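# Lift the crate with both hands and hold it

## Task

Grip the crate with both hands and raise the entire crate so that it sits at least three finger-widths above the table, then keep it motionless in the air, touching nothing but the hands. At the end, no motor of either hand may show moving in hand_stopped_by, and nothing may have been pushed or knocked off the table.

## Robot and tools

Robot: a humanoid upper body on a stand past the table's -x edge, facing about +x. left_arm is its own left arm (on the +y side) with a five-finger left hand; right_arm is on the -y side with a right hand. The left hand mirrors the right.

World frame (used by all printed poses): table top at z = 0, +z up, +x across the table away from the robot, near table edge at x = 0.18 m. Shoulders sit about 0.28 m above the pelvis (which is 0.01 to 0.14 m above the table), 0.06 m toward +x and 0.10 m to each side. A hand point can reach at most 0.62 m from its shoulder. Printed positions may be slightly wrong, more so at full stretch.

Hand point frame: a point 0.05 m in front of the palm, where a pinch meets. +z runs along straight fingers (which extend 0.06 to 0.07 m past it), +y points out of the palm, +x runs across the palm away from the thumb on the right hand and toward the thumb on the left hand. A wrist bracket on the little-finger side sticks out and can collide.

execute_actions(actions): a list of actions run in order. Each action is a table of at most 15 rows; each row lasts one control step (1/30 s) and a short table repeats its final row to fill 15 steps. Every row is one flat list of 28 numbers, all in [-1, 1], covering both arms even if one is idle: left_arm dx, dy, dz, rx, ry, rz, then left_gripper little, ring, middle, index, thumb_bend, thumb_turn, force_limit, speed, then the same 14 for right_arm and right_gripper. dx..rz are an offset, not a pose: a displacement from the hand point's measured pose at the start of that action (for a call's first action, the last pose a result reported), expressed in the hand point's own axes. Each row is counted from that same start, not from the previous row. 1.0 equals 0.6 m or 180 degrees; rx, ry, rz form a single rotation vector. Per step the command is clipped to 70 mm and 16 degrees from the measured pose, so large offsets need several actions.

Hand numbers are absolute targets, not offsets. Fingers and thumb_bend: +1 straight, -1 fully curled. thumb_turn: +1 beside the palm, -1 in front of it facing the fingers. A pinch is about index -0.22, thumb_bend -0.75, thumb_turn -0.57. force_limit maps -1..+1 linearly to about 0..10 N at the fingertip (0..15 N for the two thumb motors) and only stops closing motors. speed maps -1..+1 to nearly zero..full (full travel in 0.6 s). There is no 'keep' value: to leave a hand alone resend its last eight numbers, or, before any were sent, its hand_measured six plus hand_force_limit and hand_speed. A motor only starts when its target changes by 0.01 or more.

Gripping: with thumb_turn near -1 set before contact, a hand can wrap something 0.035 to 0.08 m wide, lying across the palm. For a gentle squeeze close at speed -0.9 or lower. To tighten, raise force_limit and send a target further closed than hand_measured; to loosen, send one more open.

move(target, speed, blocking): target is one 28-number row as above; its offsets are from the pose in the latest result that shows one. Each hand point travels a straight line, all arms finishing together, over 0.5 to 10 s. speed is the top path speed in m/s, 0.002 to 0.5 (default 0.25), with turning capped at twice that in rad/s. Hand numbers are sent at the start. It does not avoid obstacles or the other arm. blocking=false returns after 0.5 s while motion continues; use wait(0) to check, and call wait or stop before sending more actions or moves. The result adds a 'move:' line giving the ending (done, off_target, moving, held, fault) and limits (paced = pose clipped; held = some steps blocked, after which the arm may speed up), plus each hand point's distance from its target.

wait(seconds): 0 to 10; the robot keeps its last command. stop(): brakes a running move (needs room). zoom_image(camera, region): region [x0, y0, x1, y1] in pixels, up to 504 by 504. show_instructions(): shows the reference pages. finished_scene(scene): ends the current scene by its number; irreversible.

Results: a state line per arm with end_effector_position (m) and end_effector_quat_wxyz in the world frame; 'Hand target' lines (where each arm is now heading); 'pose unreachable' when the clearance check altered a command; step readings, with HELD marking held-back steps; joint positions and torques. Per hand, six values each for hand_measured (on the target scale), hand_stopped_by (moving, target, force, stalled, fault) and hand_load_n (N at fingertip, positive when pushed open; near 0 on all means the grip is lost), plus hand_force_limit and hand_speed.

Cameras: cam_head, cam_high, cam_left_wrist, cam_right_wrist, each 672x504, with calibration given in the instructions.

Avoid: arms or hands colliding with or pressing hard on each other; fast contacts or targets set far past a surface; contact torque reaching joint limits (23.5 N m, but 4.7 N m for wrist pitch and wrist yaw, the load's weight included), which freezes that arm for 10 s; long heavy holding that overheats motors (MOTOR HOT at 90 °C, arm drops at 120 °C); dropping the crate or pushing anything off the table. Before finishing, make sure no hand motor still reads moving.

Each tool is called after "Call:" as name(argument=value, ...) on one line, values as JSON.

Reference images:

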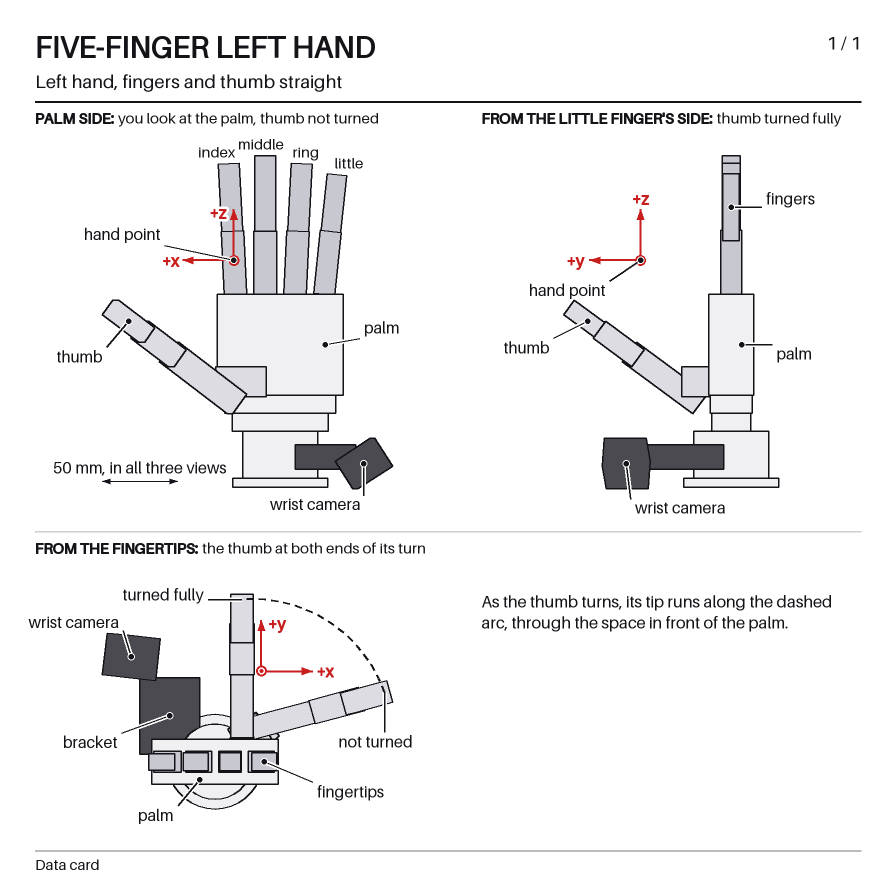

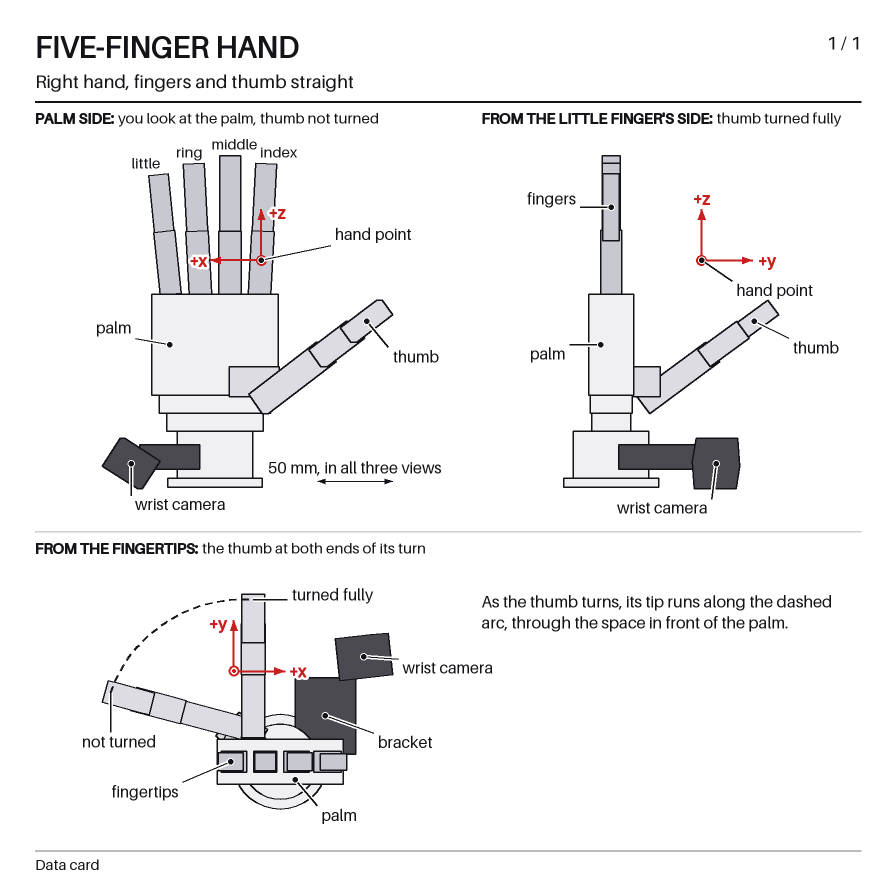

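## Session

I'll start by looking at the scene.

Call:
execute_actions(actions=[])

Scene clock: 0.00 s.
left_arm: end_effector_position=(+0.1337, +0.1666, +0.4841) hand_measured=(+1.000, +1.000, +1.000, +1.000, +1.000, +1.000) hand_load_n=(+0.0, +0.0, +0.0, +0.0, +0.0, +0.0) hand_stopped_by=(target, target, target, target, target, target) hand_force_limit=0.00 hand_speed=-0.80 end_effector_quat_wxyz=(+0.018, +0.139, -0.063, +0.988) | right_arm: end_effector_position=(+0.1887, -0.0858, +0.5005) hand_measured=(+1.000, +1.000, +1.000, +1.000, +1.000, +1.000) hand_load_n=(+0.0, +0.0, +0.0, +0.0, +0.0, +0.0) hand_stopped_by=(target, target, target, target, target, target) hand_force_limit=0.00 hand_speed=-0.80 end_effector_quat_wxyz=(+0.981, -0.179, +0.050, +0.061)
Joint positions: left_arm=[ 0.074  0.432  0.088 -0.459 -0.66  -1.128 -0.329] | right_arm=[-0.115 -0.531 -0.286 -0.456  0.4   -1.025  0.189]
Joint velocities: left_arm=[-0.011  0.002  0.    -0.003  0.003  0.     0.   ] | right_arm=[ 0.    -0.025 -0.006 -0.009 -0.003  0.     0.   ]
Joint torques (N m, as the arm reports them, + toward a larger angle): no reading
Hand target (left_arm): +0.134, +0.167, +0.484; +0.018, +0.139, -0.063, +0.988
Hand target (right_arm): +0.189, -0.086, +0.500; +0.981, -0.179, +0.050, +0.061

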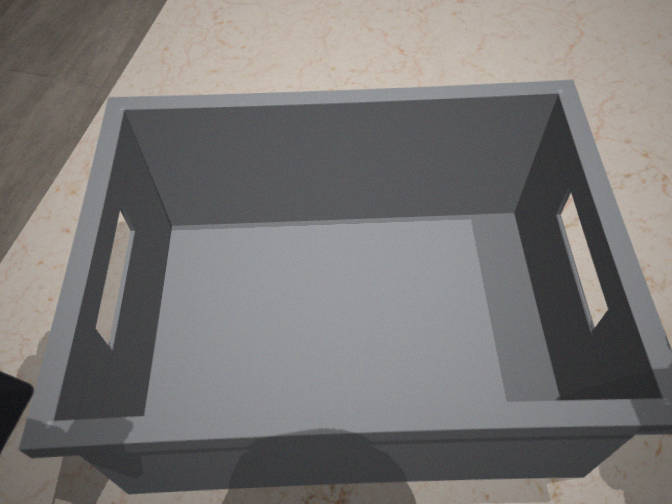

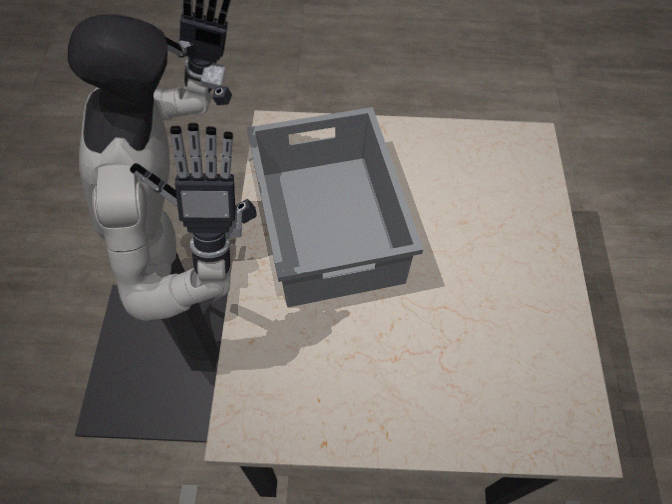

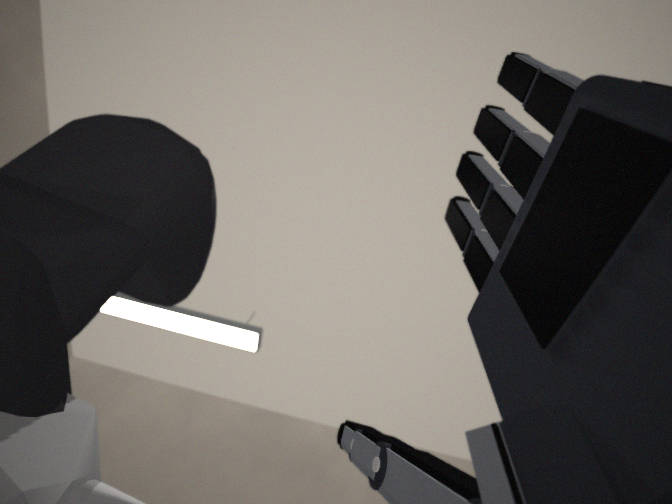

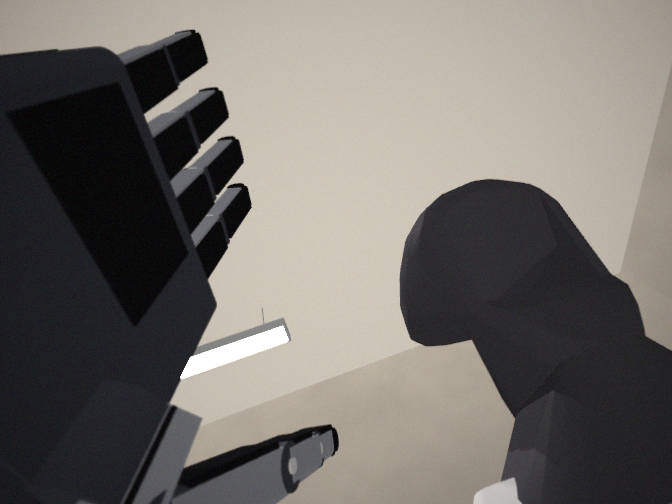

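Call:
zoom_image(camera="cam_high", region=[220, 80, 460, 320])

Call:
zoom_image(camera="cam_head", region=[0, 60, 336, 504])

Call:
zoom_image(camera="cam_head", region=[336, 60, 672, 504])

Region (220, 80, 460, 320) of cam_high's 672x504 image, scaled by 2.100, with more detail than that image has.

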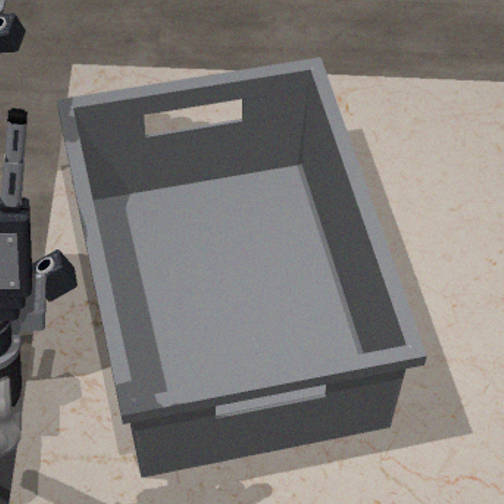

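Region (0, 60, 336, 504) of cam_head's 672x504 image, scaled by 1.135, with more detail than that image has; it fills the left 381 columns of this view, and the rest is white.

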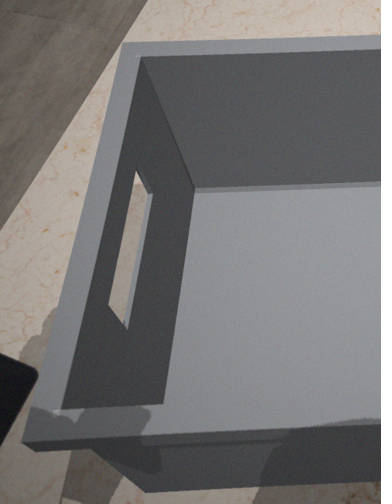

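Region (336, 60, 672, 504) of cam_head's 672x504 image, scaled by 1.135, with more detail than that image has; it fills the left 381 columns of this view, and the rest is white.

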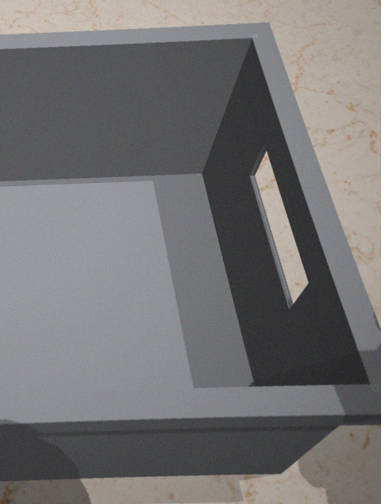

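Call:
zoom_image(camera="cam_head", region=[40, 180, 220, 380])

Call:
zoom_image(camera="cam_head", region=[500, 160, 672, 360])

Call:
zoom_image(camera="cam_high", region=[260, 220, 440, 320])

Call:
zoom_image(camera="cam_high", region=[240, 95, 400, 185])

Region (40, 180, 220, 380) of cam_head's 672x504 image, scaled by 2.520, with more detail than that image has; it fills the left 454 columns of this view, and the rest is white.

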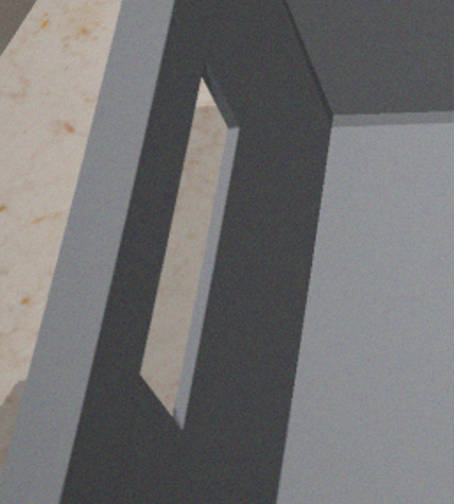

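Region (500, 160, 672, 360) of cam_head's 672x504 image, scaled by 2.520, with more detail than that image has; it fills the left 433 columns of this view, and the rest is white.

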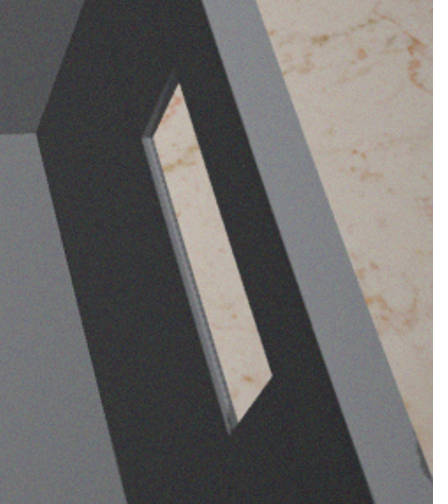

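Region (260, 220, 440, 320) of cam_high's 672x504 image, scaled by 2.800, with more detail than that image has.

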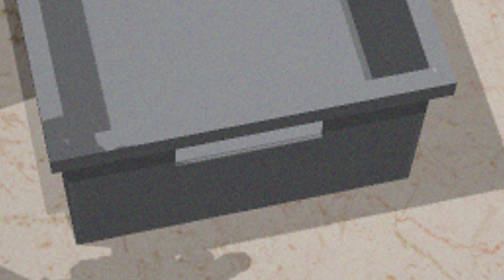

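Region (240, 95, 400, 185) of cam_high's 672x504 image, scaled by 3.150, with more detail than that image has; it fills the top 284 rows of this view, and the rest is white.

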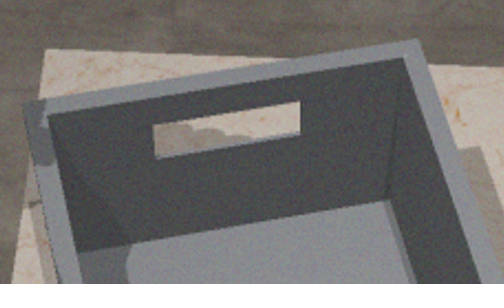

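Call:
move(target=[-0.3728,-0.2342,-0.3303,0.1303,-0.6036,-0.0011, 1,1,0,0,1,1,0,0.5, 0.4475,-0.0072,-0.3935,0.0097,0.6376,0.1417, 1,1,0,0,1,1,0,0.5], speed=0.4)

Scene clock: 63.10 s.
left_arm: end_effector_position=(+0.3031, +0.3306, +0.2536) hand_measured=(+1.000, +1.000, +0.000, +0.000, +1.000, +1.000) hand_load_n=(+0.0, +0.0, +0.0, +0.0, +0.0, +0.0) hand_stopped_by=(target, target, target, target, target, target) hand_force_limit=0.00 hand_speed=0.50 end_effector_quat_wxyz=(-0.046, +0.875, +0.134, +0.464) | right_arm: end_effector_position=(+0.4325, -0.1461, +0.2477) hand_measured=(+1.000, +1.000, +0.000, +0.000, +1.000, +1.000) hand_load_n=(+0.0, +0.0, +0.0, +0.0, +0.0, +0.0) hand_stopped_by=(target, target, target, target, target, target) hand_force_limit=0.00 hand_speed=0.50 end_effector_quat_wxyz=(+0.453, -0.120, +0.880, +0.077)
Joint positions: left_arm=[ 0.293  1.087  0.575 -0.349 -1.352  0.743  0.155] | right_arm=[-0.165 -1.443  0.086 -0.146  1.484  0.483 -0.094]
Joint velocities: left_arm=[-0.005 -0.003  0.006  0.003  0.003  0.004  0.   ] | right_arm=[-0.003  0.008  0.008  0.005 -0.005  0.     0.003]
Joint torques (N m, as the arm reports them, + toward a larger angle): left_arm=[-3.03  5.27  2.85 -1.03  0.47 -0.85  0.12] | right_arm=[-2.84 -7.47 -3.15 -1.02  0.01 -1.04  0.22]
Hand target (left_arm): +0.303, +0.331, +0.253; -0.044, +0.875, +0.135, +0.463
Hand target (right_arm): +0.432, -0.146, +0.247; +0.452, -0.121, +0.880, +0.076
Off the commanded pose (left_arm): 0.005 m, 3 deg.
Off the commanded pose (right_arm): 0.005 m, 2 deg.
move: off_target (left_arm, right_arm)
camera_calibration (this result's frames):
cam_left_wrist: T_world_to_cam=[[-0.297763, 0.93997, -0.166715, -0.172686], [-0.0521201, 0.158369, 0.986003, -0.288373], [0.953216, 0.302285, 0.0018348, -0.260631], [0, 0, 0, 1]] pos_world=[0.181988, 0.286774, 0.256025]
cam_right_wrist: T_world_to_cam=[[-0.195422, 0.978747, 0.0621643, 0.21336], [0.0237162, -0.0586517, 0.997997, -0.267737], [0.980433, 0.196504, -0.0117504, -0.25904], [0, 0, 0, 1]] pos_world=[0.302016, -0.173626, 0.250893]

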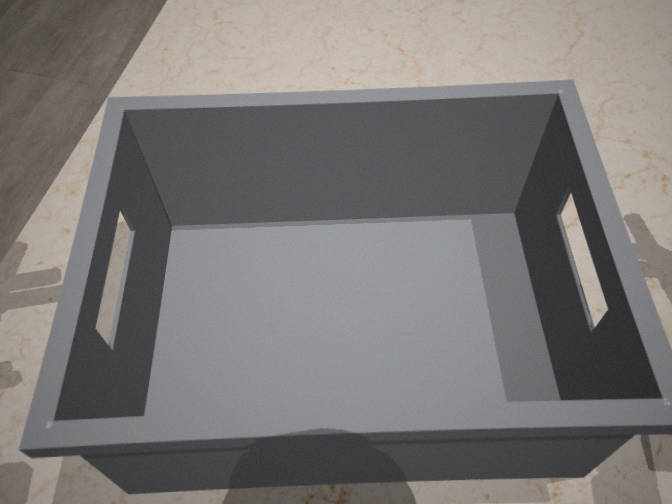

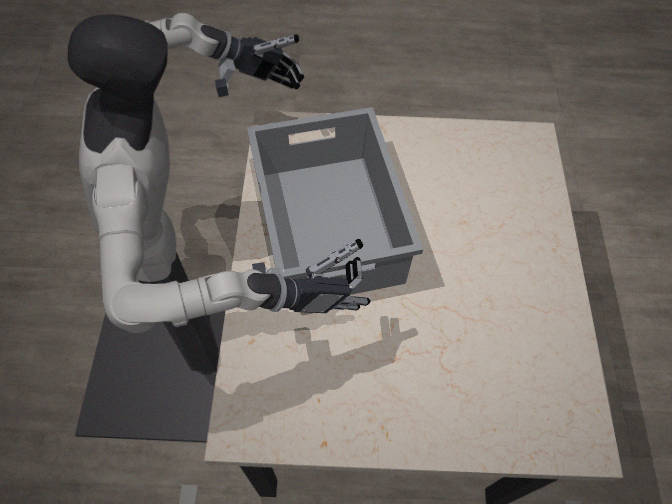

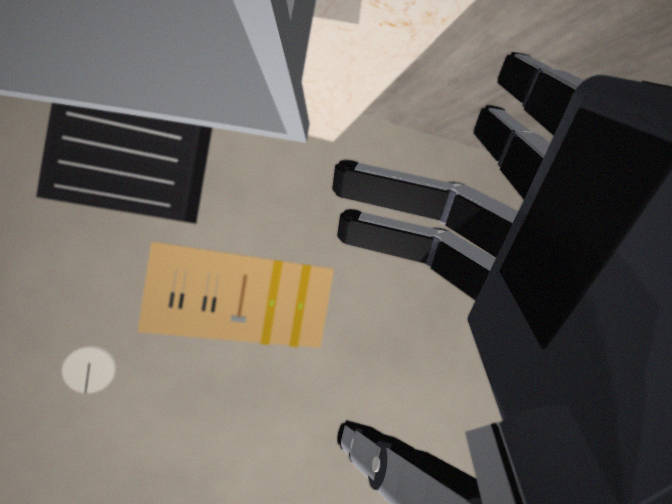

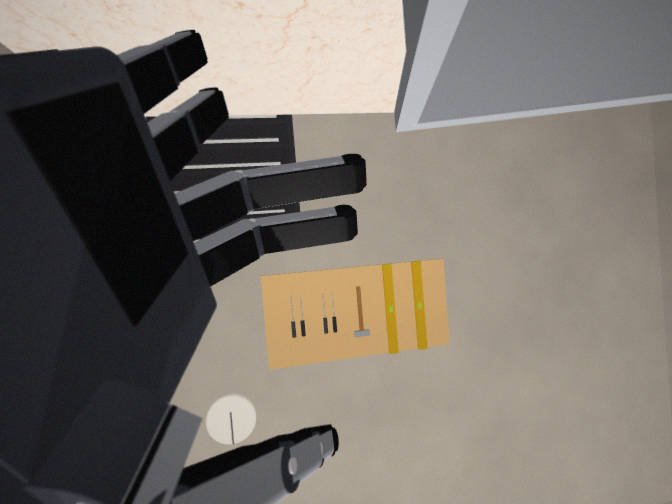

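Call:
zoom_image(camera="cam_right_wrist", region=[340, 0, 672, 250])

Call:
zoom_image(camera="cam_left_wrist", region=[0, 0, 400, 250])

Region (340, 0, 672, 250) of cam_right_wrist's 672x504 image, scaled by 1.518, with more detail than that image has; it fills the top 380 rows of this view, and the rest is white.

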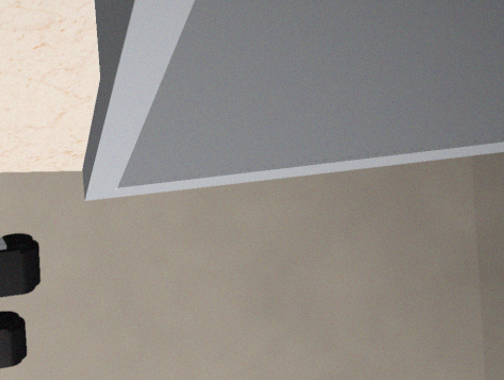

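Region (0, 0, 400, 250) of cam_left_wrist's 672x504 image, scaled by 1.260, with more detail than that image has; it fills the top 315 rows of this view, and the rest is white.

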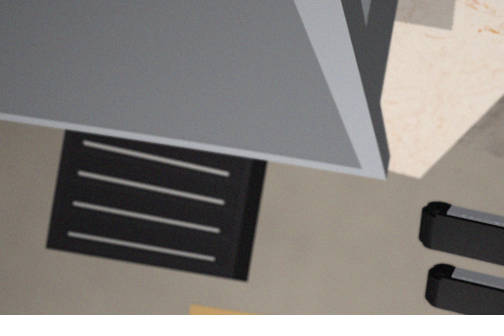

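Call:
move(target=[-0.1398,0.0057,0.1617,0.0092,-0.1416,0.0108, 1,1,0,0,1,1,0,0.5, 0.1238,0.0012,0.1647,0.0083,0.1372,-0.0036, 1,1,0,0,1,1,0,0.5], speed=0.25)

Scene clock: 73.97 s.
left_arm: end_effector_position=(+0.3348, +0.3311, +0.1275) hand_measured=(+1.000, +1.000, +0.000, +0.000, +1.000, +1.000) hand_load_n=(+0.0, +0.0, +0.0, +0.0, +0.0, +0.0) hand_stopped_by=(target, target, target, target, target, target) hand_force_limit=0.00 hand_speed=0.50 end_effector_quat_wxyz=(-0.037, +0.957, +0.135, +0.256) | right_arm: end_effector_position=(+0.4703, -0.1367, +0.1337) hand_measured=(+1.000, +1.000, +0.000, +0.000, +1.000, +1.000) hand_load_n=(+0.0, +0.0, +0.0, +0.0, +0.0, +0.0) hand_stopped_by=(target, target, target, target, target, target) hand_force_limit=0.00 hand_speed=0.50 end_effector_quat_wxyz=(+0.258, -0.127, +0.957, +0.034)
Joint positions: left_arm=[-0.461  1.108 -0.183  0.276 -1.24   0.977  0.127] | right_arm=[-0.975 -1.     0.646  0.615  1.087  0.929  0.12 ]
Joint velocities: left_arm=[ 0.     0.003  0.005 -0.003 -0.015  0.    -0.001] | right_arm=[0.011 0.    0.003 0.015 0.003 0.    0.008]
Joint torques (N m, as the arm reports them, + toward a larger angle): left_arm=[-5.78  6.57  2.37 -1.14  0.91 -0.55 -0.11] | right_arm=[-5.62 -6.1  -2.08 -1.51  0.13 -0.8   0.11]
Hand target (left_arm): +0.334, +0.332, +0.127; -0.040, +0.957, +0.134, +0.255
Hand target (right_arm): +0.471, -0.136, +0.134; +0.259, -0.129, +0.957, +0.034
Off the commanded pose (left_arm): 0.003 m, 0 deg.
Off the commanded pose (right_arm): 0.007 m, 1 deg.
move: off_target (right_arm)
camera_calibration (this result's frames):
cam_left_wrist: T_world_to_cam=[[-0.348764, 0.932139, -0.0973734, -0.173842], [0.372526, 0.233215, 0.89824, -0.318245], [0.859993, 0.277, -0.428583, -0.196381], [0, 0, 0, 1]] pos_world=[0.226811, 0.290662, 0.184768]
cam_right_wrist: T_world_to_cam=[[-0.16736, 0.985892, -0.00286785, 0.215157], [0.415949, 0.0732463, 0.906433, -0.308493], [0.893855, 0.150508, -0.422339, -0.209928], [0, 0, 0, 1]] pos_world=[0.351971, -0.15793, 0.191585]

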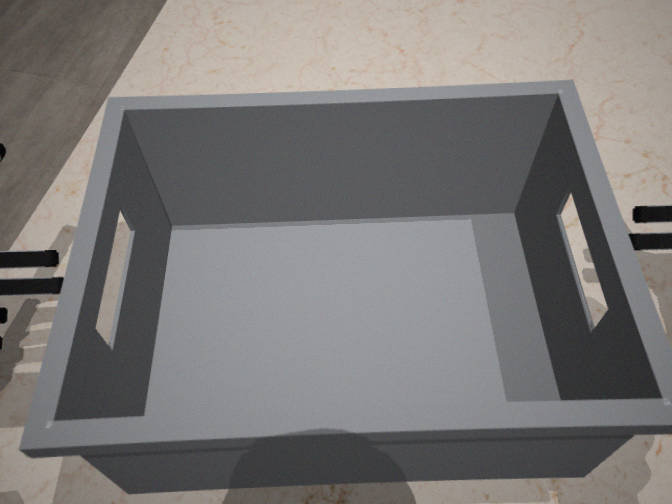

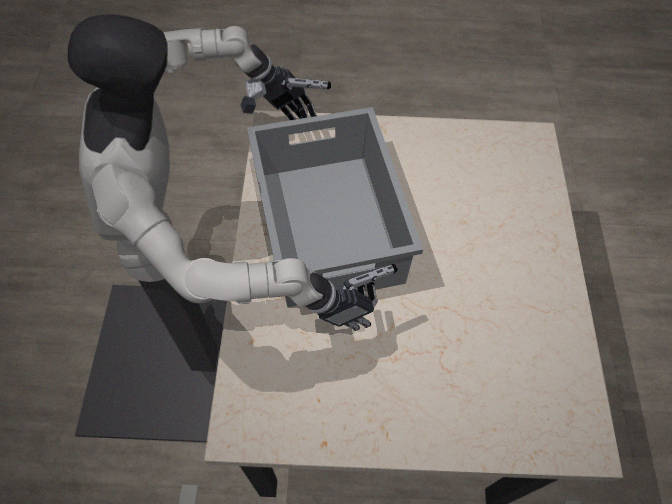

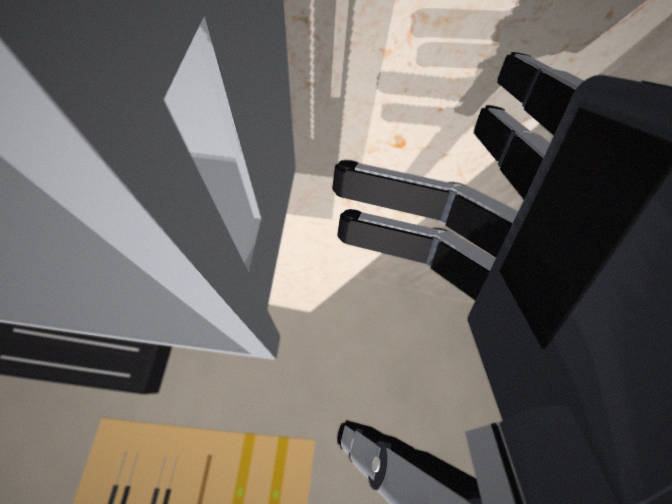

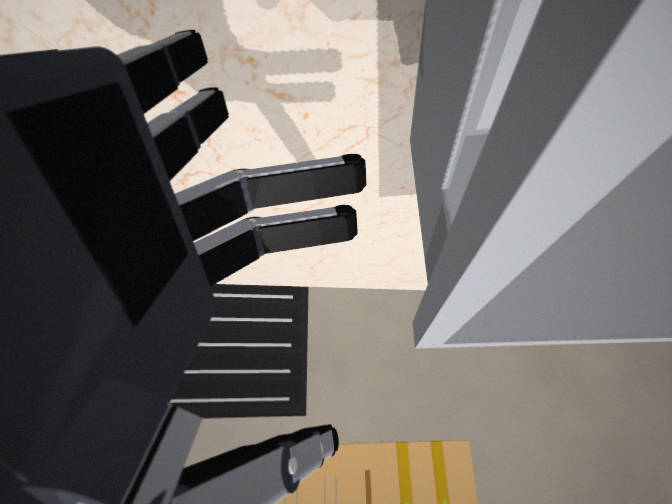

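Call:
zoom_image(camera="cam_left_wrist", region=[130, 0, 430, 380])

Call:
zoom_image(camera="cam_right_wrist", region=[240, 0, 540, 380])

Call:
zoom_image(camera="cam_high", region=[270, 230, 450, 350])

Call:
zoom_image(camera="cam_high", region=[220, 50, 400, 170])

Region (130, 0, 430, 380) of cam_left_wrist's 672x504 image, scaled by 1.326, with more detail than that image has; it fills the left 398 columns of this view, and the rest is white.

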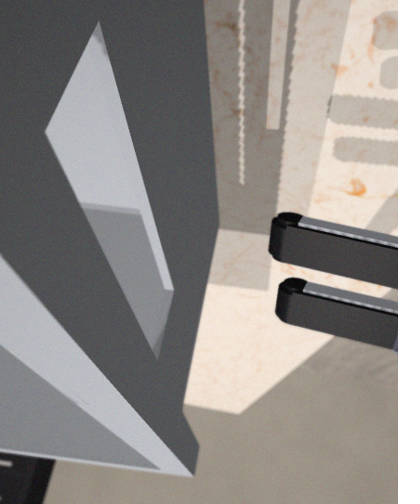

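Region (240, 0, 540, 380) of cam_right_wrist's 672x504 image, scaled by 1.326, with more detail than that image has; it fills the left 398 columns of this view, and the rest is white.

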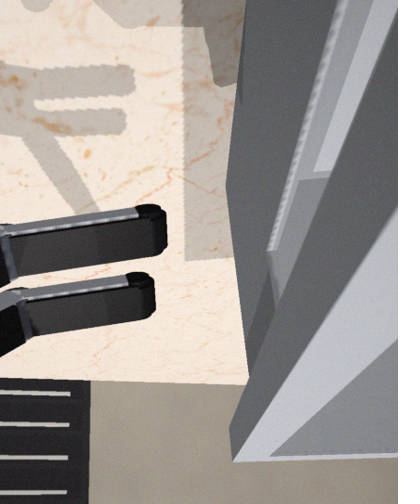

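Region (270, 230, 450, 350) of cam_high's 672x504 image, scaled by 2.800, with more detail than that image has.

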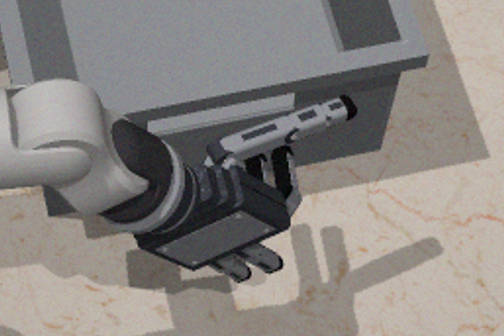

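Region (220, 50, 400, 170) of cam_high's 672x504 image, scaled by 2.800, with more detail than that image has.

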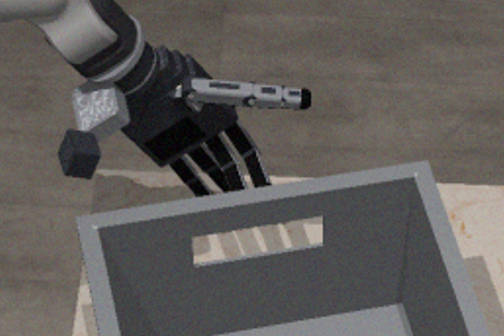

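Call:
zoom_image(camera="cam_right_wrist", region=[400, 0, 560, 260])

Call:
zoom_image(camera="cam_left_wrist", region=[140, 0, 300, 300])

Region (400, 0, 560, 260) of cam_right_wrist's 672x504 image, scaled by 1.938, with more detail than that image has; it fills the left 310 columns of this view, and the rest is white.

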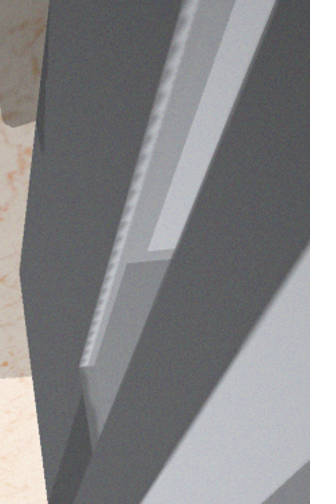

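Region (140, 0, 300, 300) of cam_left_wrist's 672x504 image, scaled by 1.680, with more detail than that image has; it fills the left 269 columns of this view, and the rest is white.

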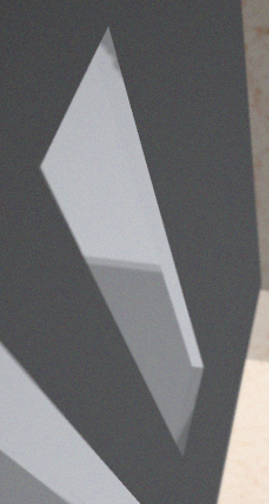

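Call:
zoom_image(camera="cam_high", region=[310, 250, 410, 320])

Call:
zoom_image(camera="cam_head", region=[540, 160, 672, 360])

Call:
zoom_image(camera="cam_head", region=[0, 190, 150, 370])

Region (310, 250, 410, 320) of cam_high's 672x504 image, scaled by 5.040, with more detail than that image has; it fills the top 353 rows of this view, and the rest is white.

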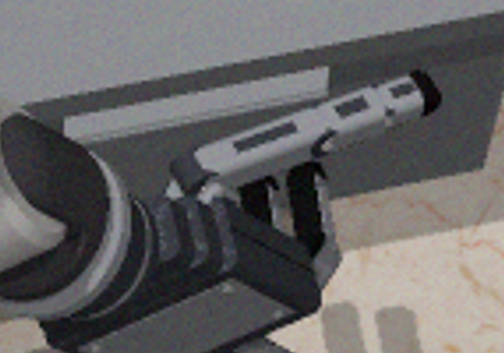

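Region (540, 160, 672, 360) of cam_head's 672x504 image, scaled by 2.520, with more detail than that image has; it fills the left 333 columns of this view, and the rest is white.

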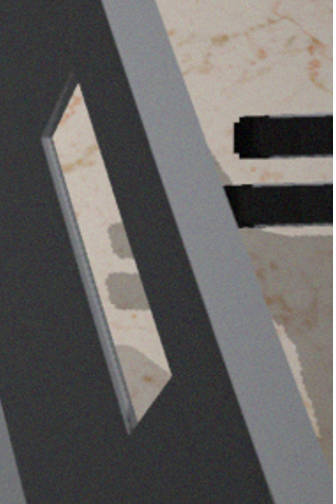

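Region (0, 190, 150, 370) of cam_head's 672x504 image, scaled by 2.800, with more detail than that image has.

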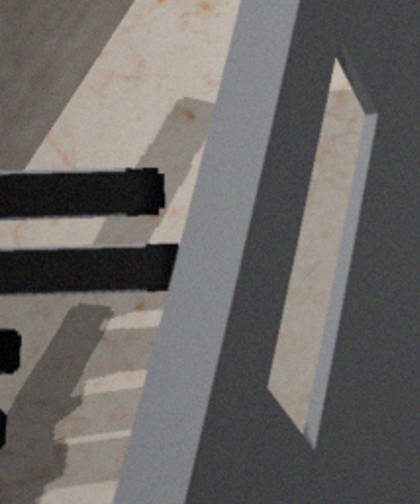

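Call:
execute_actions(actions=[])

Scene clock: 90.73 s.
left_arm: end_effector_position=(+0.3348, +0.3312, +0.1275) hand_measured=(+1.000, +1.000, +0.000, +0.000, +1.000, +1.000) hand_load_n=(+0.0, +0.0, +0.0, +0.0, +0.0, +0.0) hand_stopped_by=(target, target, target, target, target, target) hand_force_limit=0.00 hand_speed=0.50 end_effector_quat_wxyz=(-0.037, +0.957, +0.135, +0.256) | right_arm: end_effector_position=(+0.4702, -0.1366, +0.1337) hand_measured=(+1.000, +1.000, +0.000, +0.000, +1.000, +1.000) hand_load_n=(+0.0, +0.0, +0.0, +0.0, +0.0, +0.0) hand_stopped_by=(target, target, target, target, target, target) hand_force_limit=0.00 hand_speed=0.50 end_effector_quat_wxyz=(+0.258, -0.127, +0.957, +0.035)
Joint positions: left_arm=[-0.461  1.109 -0.183  0.276 -1.24   0.977  0.127] | right_arm=[-0.975 -0.999  0.646  0.615  1.087  0.928  0.121]
Joint velocities: left_arm=[ 0.005 -0.002  0.    -0.003 -0.011  0.     0.   ] | right_arm=[-0.002 -0.002  0.002  0.005  0.002  0.     0.   ]
Joint torques (N m, as the arm reports them, + toward a larger angle): left_arm=[-5.76  6.5   2.37 -1.14  0.89 -0.55 -0.09] | right_arm=[-5.5  -6.14 -2.22 -1.47  0.32 -0.75  0.2 ]
Hand target (left_arm): +0.334, +0.332, +0.127; -0.040, +0.957, +0.134, +0.255
Hand target (right_arm): +0.471, -0.136, +0.134; +0.259, -0.129, +0.957, +0.034
Off the commanded pose (left_arm): 0.003 m, 0 deg.
Off the commanded pose (right_arm): 0.007 m, 1 deg.
camera_calibration (this result's frames):
cam_left_wrist: T_world_to_cam=[[-0.348795, 0.932181, -0.0968549, -0.174061], [0.372788, 0.232814, 0.898235, -0.318206], [0.859867, 0.277194, -0.42871, -0.196363], [0, 0, 0, 1]] pos_world=[0.226758, 0.29077, 0.184783]
cam_right_wrist: T_world_to_cam=[[-0.167732, 0.985829, -0.00269699, 0.215182], [0.415944, 0.0732496, 0.906435, -0.30847], [0.893788, 0.150916, -0.422336, -0.209859], [0, 0, 0, 1]] pos_world=[0.351969, -0.157867, 0.191558]

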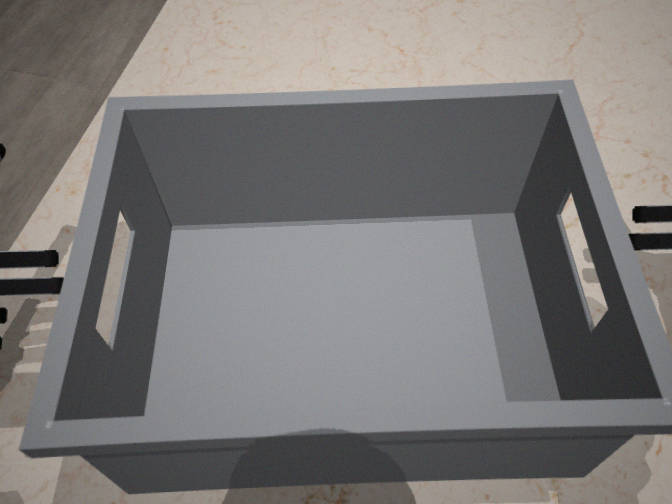

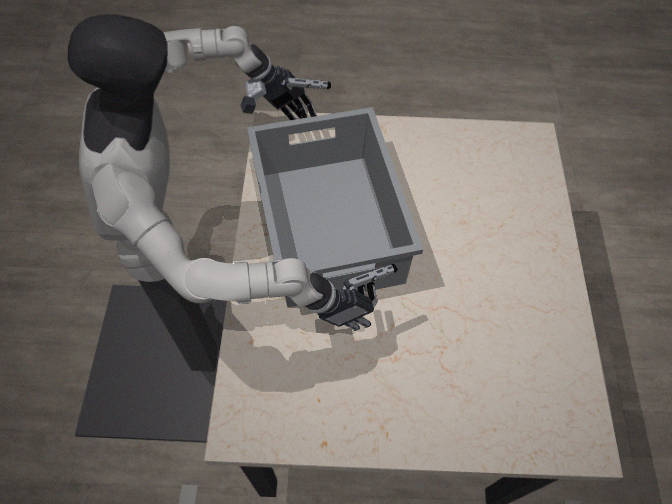

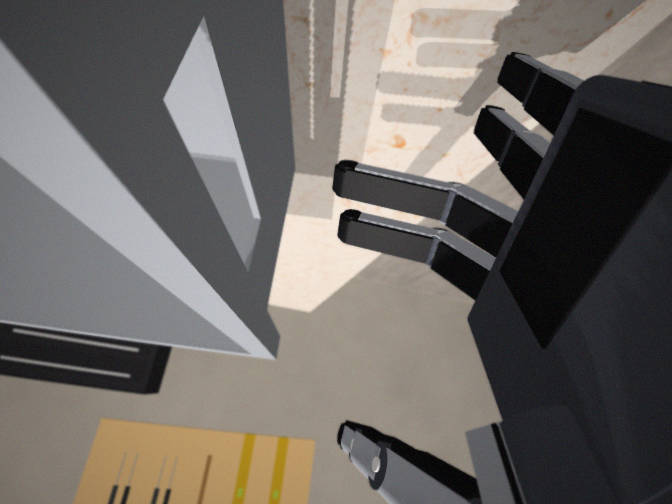

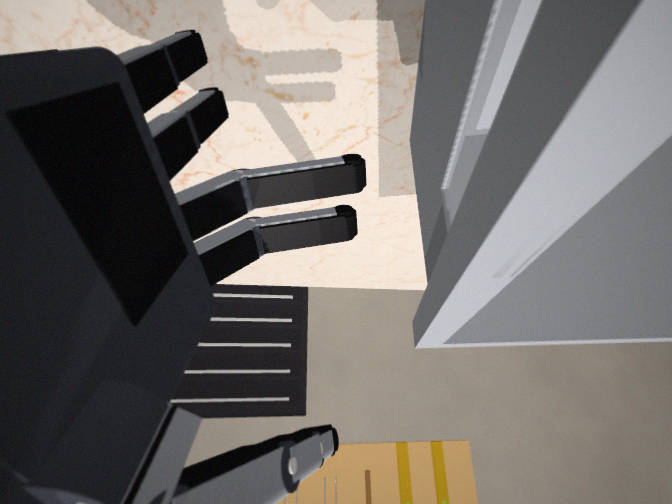

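Call:
zoom_image(camera="cam_high", region=[300, 230, 440, 335])

Call:
zoom_image(camera="cam_right_wrist", region=[300, 0, 672, 380])

Call:
zoom_image(camera="cam_left_wrist", region=[0, 0, 372, 380])

Region (300, 230, 440, 335) of cam_high's 672x504 image, scaled by 3.600, with more detail than that image has; it fills the top 378 rows of this view, and the rest is white.

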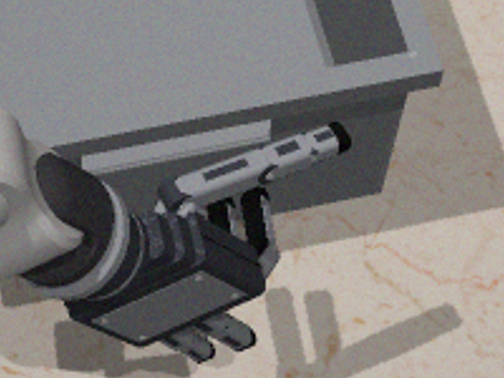

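Region (300, 0, 672, 380) of cam_right_wrist's 672x504 image, scaled by 1.326, with more detail than that image has; it fills the left 493 columns of this view, and the rest is white.

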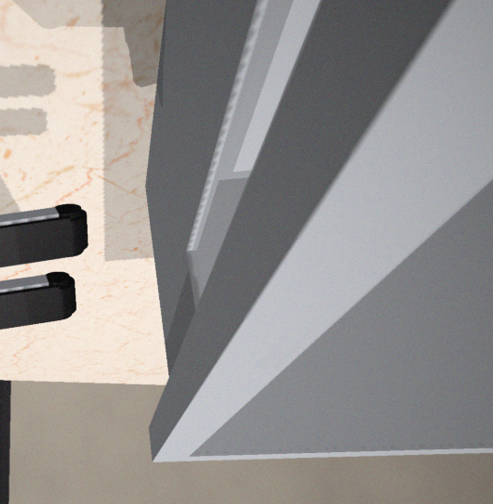

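Region (0, 0, 372, 380) of cam_left_wrist's 672x504 image, scaled by 1.326, with more detail than that image has; it fills the left 493 columns of this view, and the rest is white.

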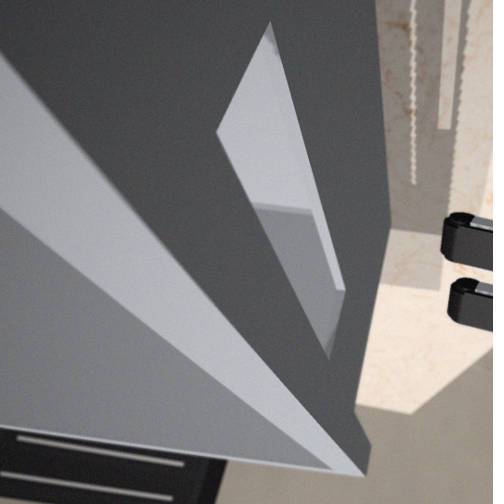

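Call:
zoom_image(camera="cam_high", region=[230, 40, 390, 160])

Call:
zoom_image(camera="cam_head", region=[520, 150, 672, 350])

Call:
zoom_image(camera="cam_head", region=[0, 170, 152, 370])

Region (230, 40, 390, 160) of cam_high's 672x504 image, scaled by 3.150, with more detail than that image has; it fills the top 378 rows of this view, and the rest is white.

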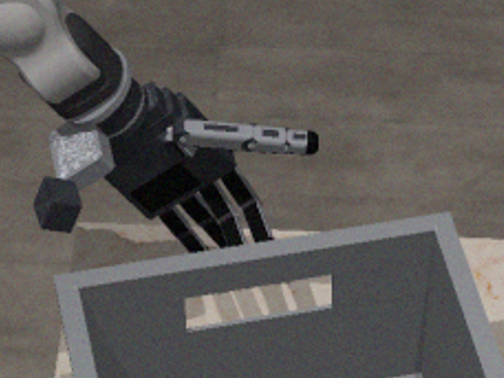

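Region (520, 150, 672, 350) of cam_head's 672x504 image, scaled by 2.520, with more detail than that image has; it fills the left 383 columns of this view, and the rest is white.

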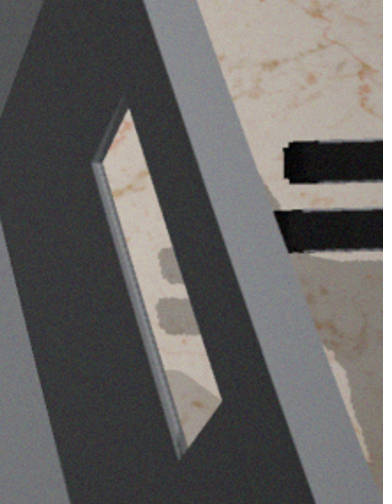

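Region (0, 170, 152, 370) of cam_head's 672x504 image, scaled by 2.520, with more detail than that image has; it fills the left 383 columns of this view, and the rest is white.

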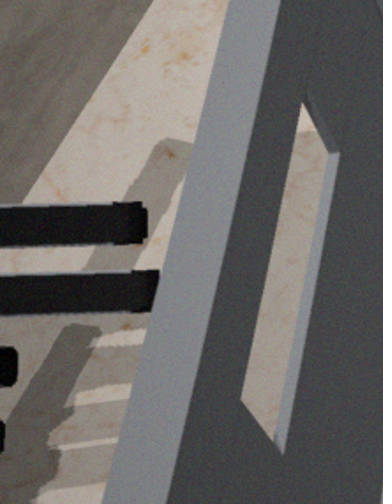

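Call:
move(target=[-0.0042,0.03,0.0072,0,0,0, 1,1,-0.3,-0.1,1,1,0,0.5, 0.0184,0.02,0.0317,-0.0018,0,-0.0032, 1,1,-0.3,-0.1,1,1,0,0.5], speed=0.04)

Scene clock: 109.33 s.
left_arm: end_effector_position=(+0.3400, +0.3147, +0.1218) hand_measured=(+1.000, +1.000, -0.300, -0.100, +1.000, +1.000) hand_load_n=(+0.0, +0.0, +0.0, +0.0, +0.0, +0.0) hand_stopped_by=(target, target, target, target, target, target) hand_force_limit=0.00 hand_speed=0.50 end_effector_quat_wxyz=(-0.039, +0.957, +0.135, +0.255) | right_arm: end_effector_position=(+0.4675, -0.1228, +0.1133) hand_measured=(+1.000, +1.000, -0.300, -0.100, +1.000, +1.000) hand_load_n=(+0.0, +0.0, +0.0, +0.0, +0.0, +0.0) hand_stopped_by=(target, target, target, target, target, target) hand_force_limit=0.00 hand_speed=0.50 end_effector_quat_wxyz=(+0.258, -0.133, +0.956, +0.040)
Joint positions: left_arm=[-0.461  1.053 -0.175  0.225 -1.276  0.99   0.239] | right_arm=[-0.949 -0.931  0.667  0.651  1.072  0.858  0.107]
Joint velocities: left_arm=[-0.018  0.012  0.008  0.     0.006  0.     0.001] | right_arm=[ 0.002 -0.006  0.003  0.003  0.    -0.002  0.   ]
Joint torques (N m, as the arm reports them, + toward a larger angle): left_arm=[-5.45  5.85  2.81 -1.59  0.43 -0.5   0.15] | right_arm=[-5.34 -6.01 -2.11 -2.05  0.25 -0.8   0.06]
Hand target (left_arm): +0.340, +0.314, +0.122; -0.037, +0.957, +0.136, +0.255
Hand target (right_arm): +0.468, -0.124, +0.112; +0.258, -0.133, +0.956, +0.036
Off the commanded pose (left_arm): 0.001 m, 0 deg.
Off the commanded pose (right_arm): 0.003 m, 0 deg.
move: done
camera_calibration (this result's frames):
cam_left_wrist: T_world_to_cam=[[-0.350078, 0.931963, -0.0942865, -0.157232], [0.373029, 0.231033, 0.898595, -0.3108], [0.859241, 0.279407, -0.428529, -0.199199], [0, 0, 0, 1]] pos_world=[0.232054, 0.273997, 0.179096]
cam_right_wrist: T_world_to_cam=[[-0.181574, 0.983364, 0.00518401, 0.206373], [0.414578, 0.0717678, 0.907179, -0.289533], [0.891715, 0.16687, -0.420712, -0.215362], [0, 0, 0, 1]] pos_world=[0.349548, -0.146223, 0.170983]

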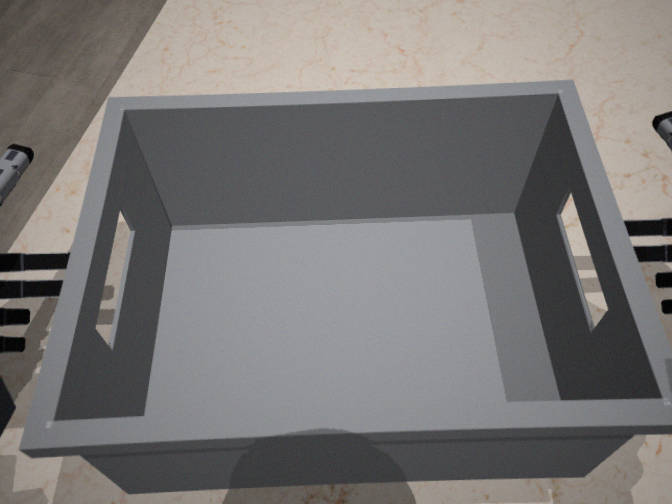

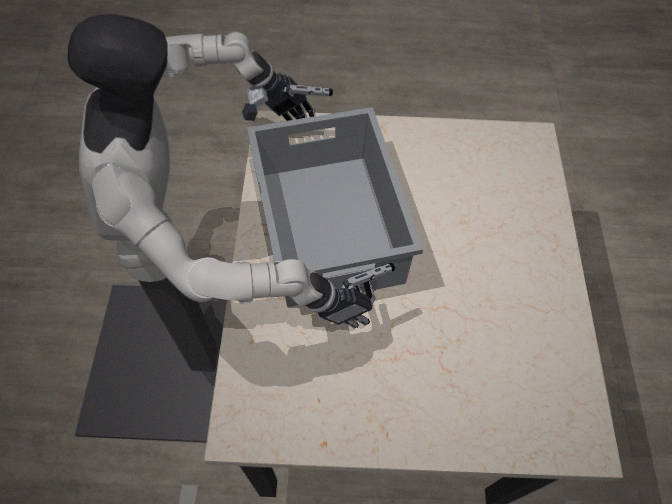

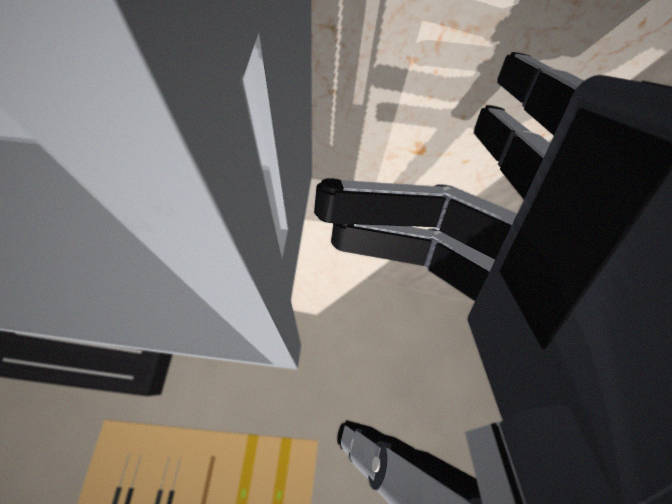

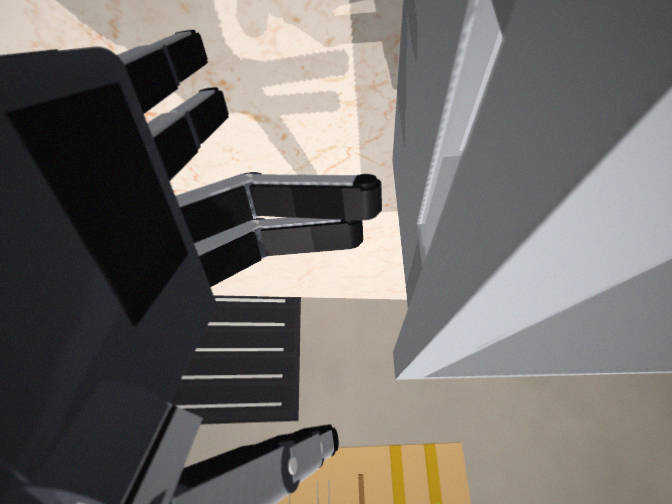

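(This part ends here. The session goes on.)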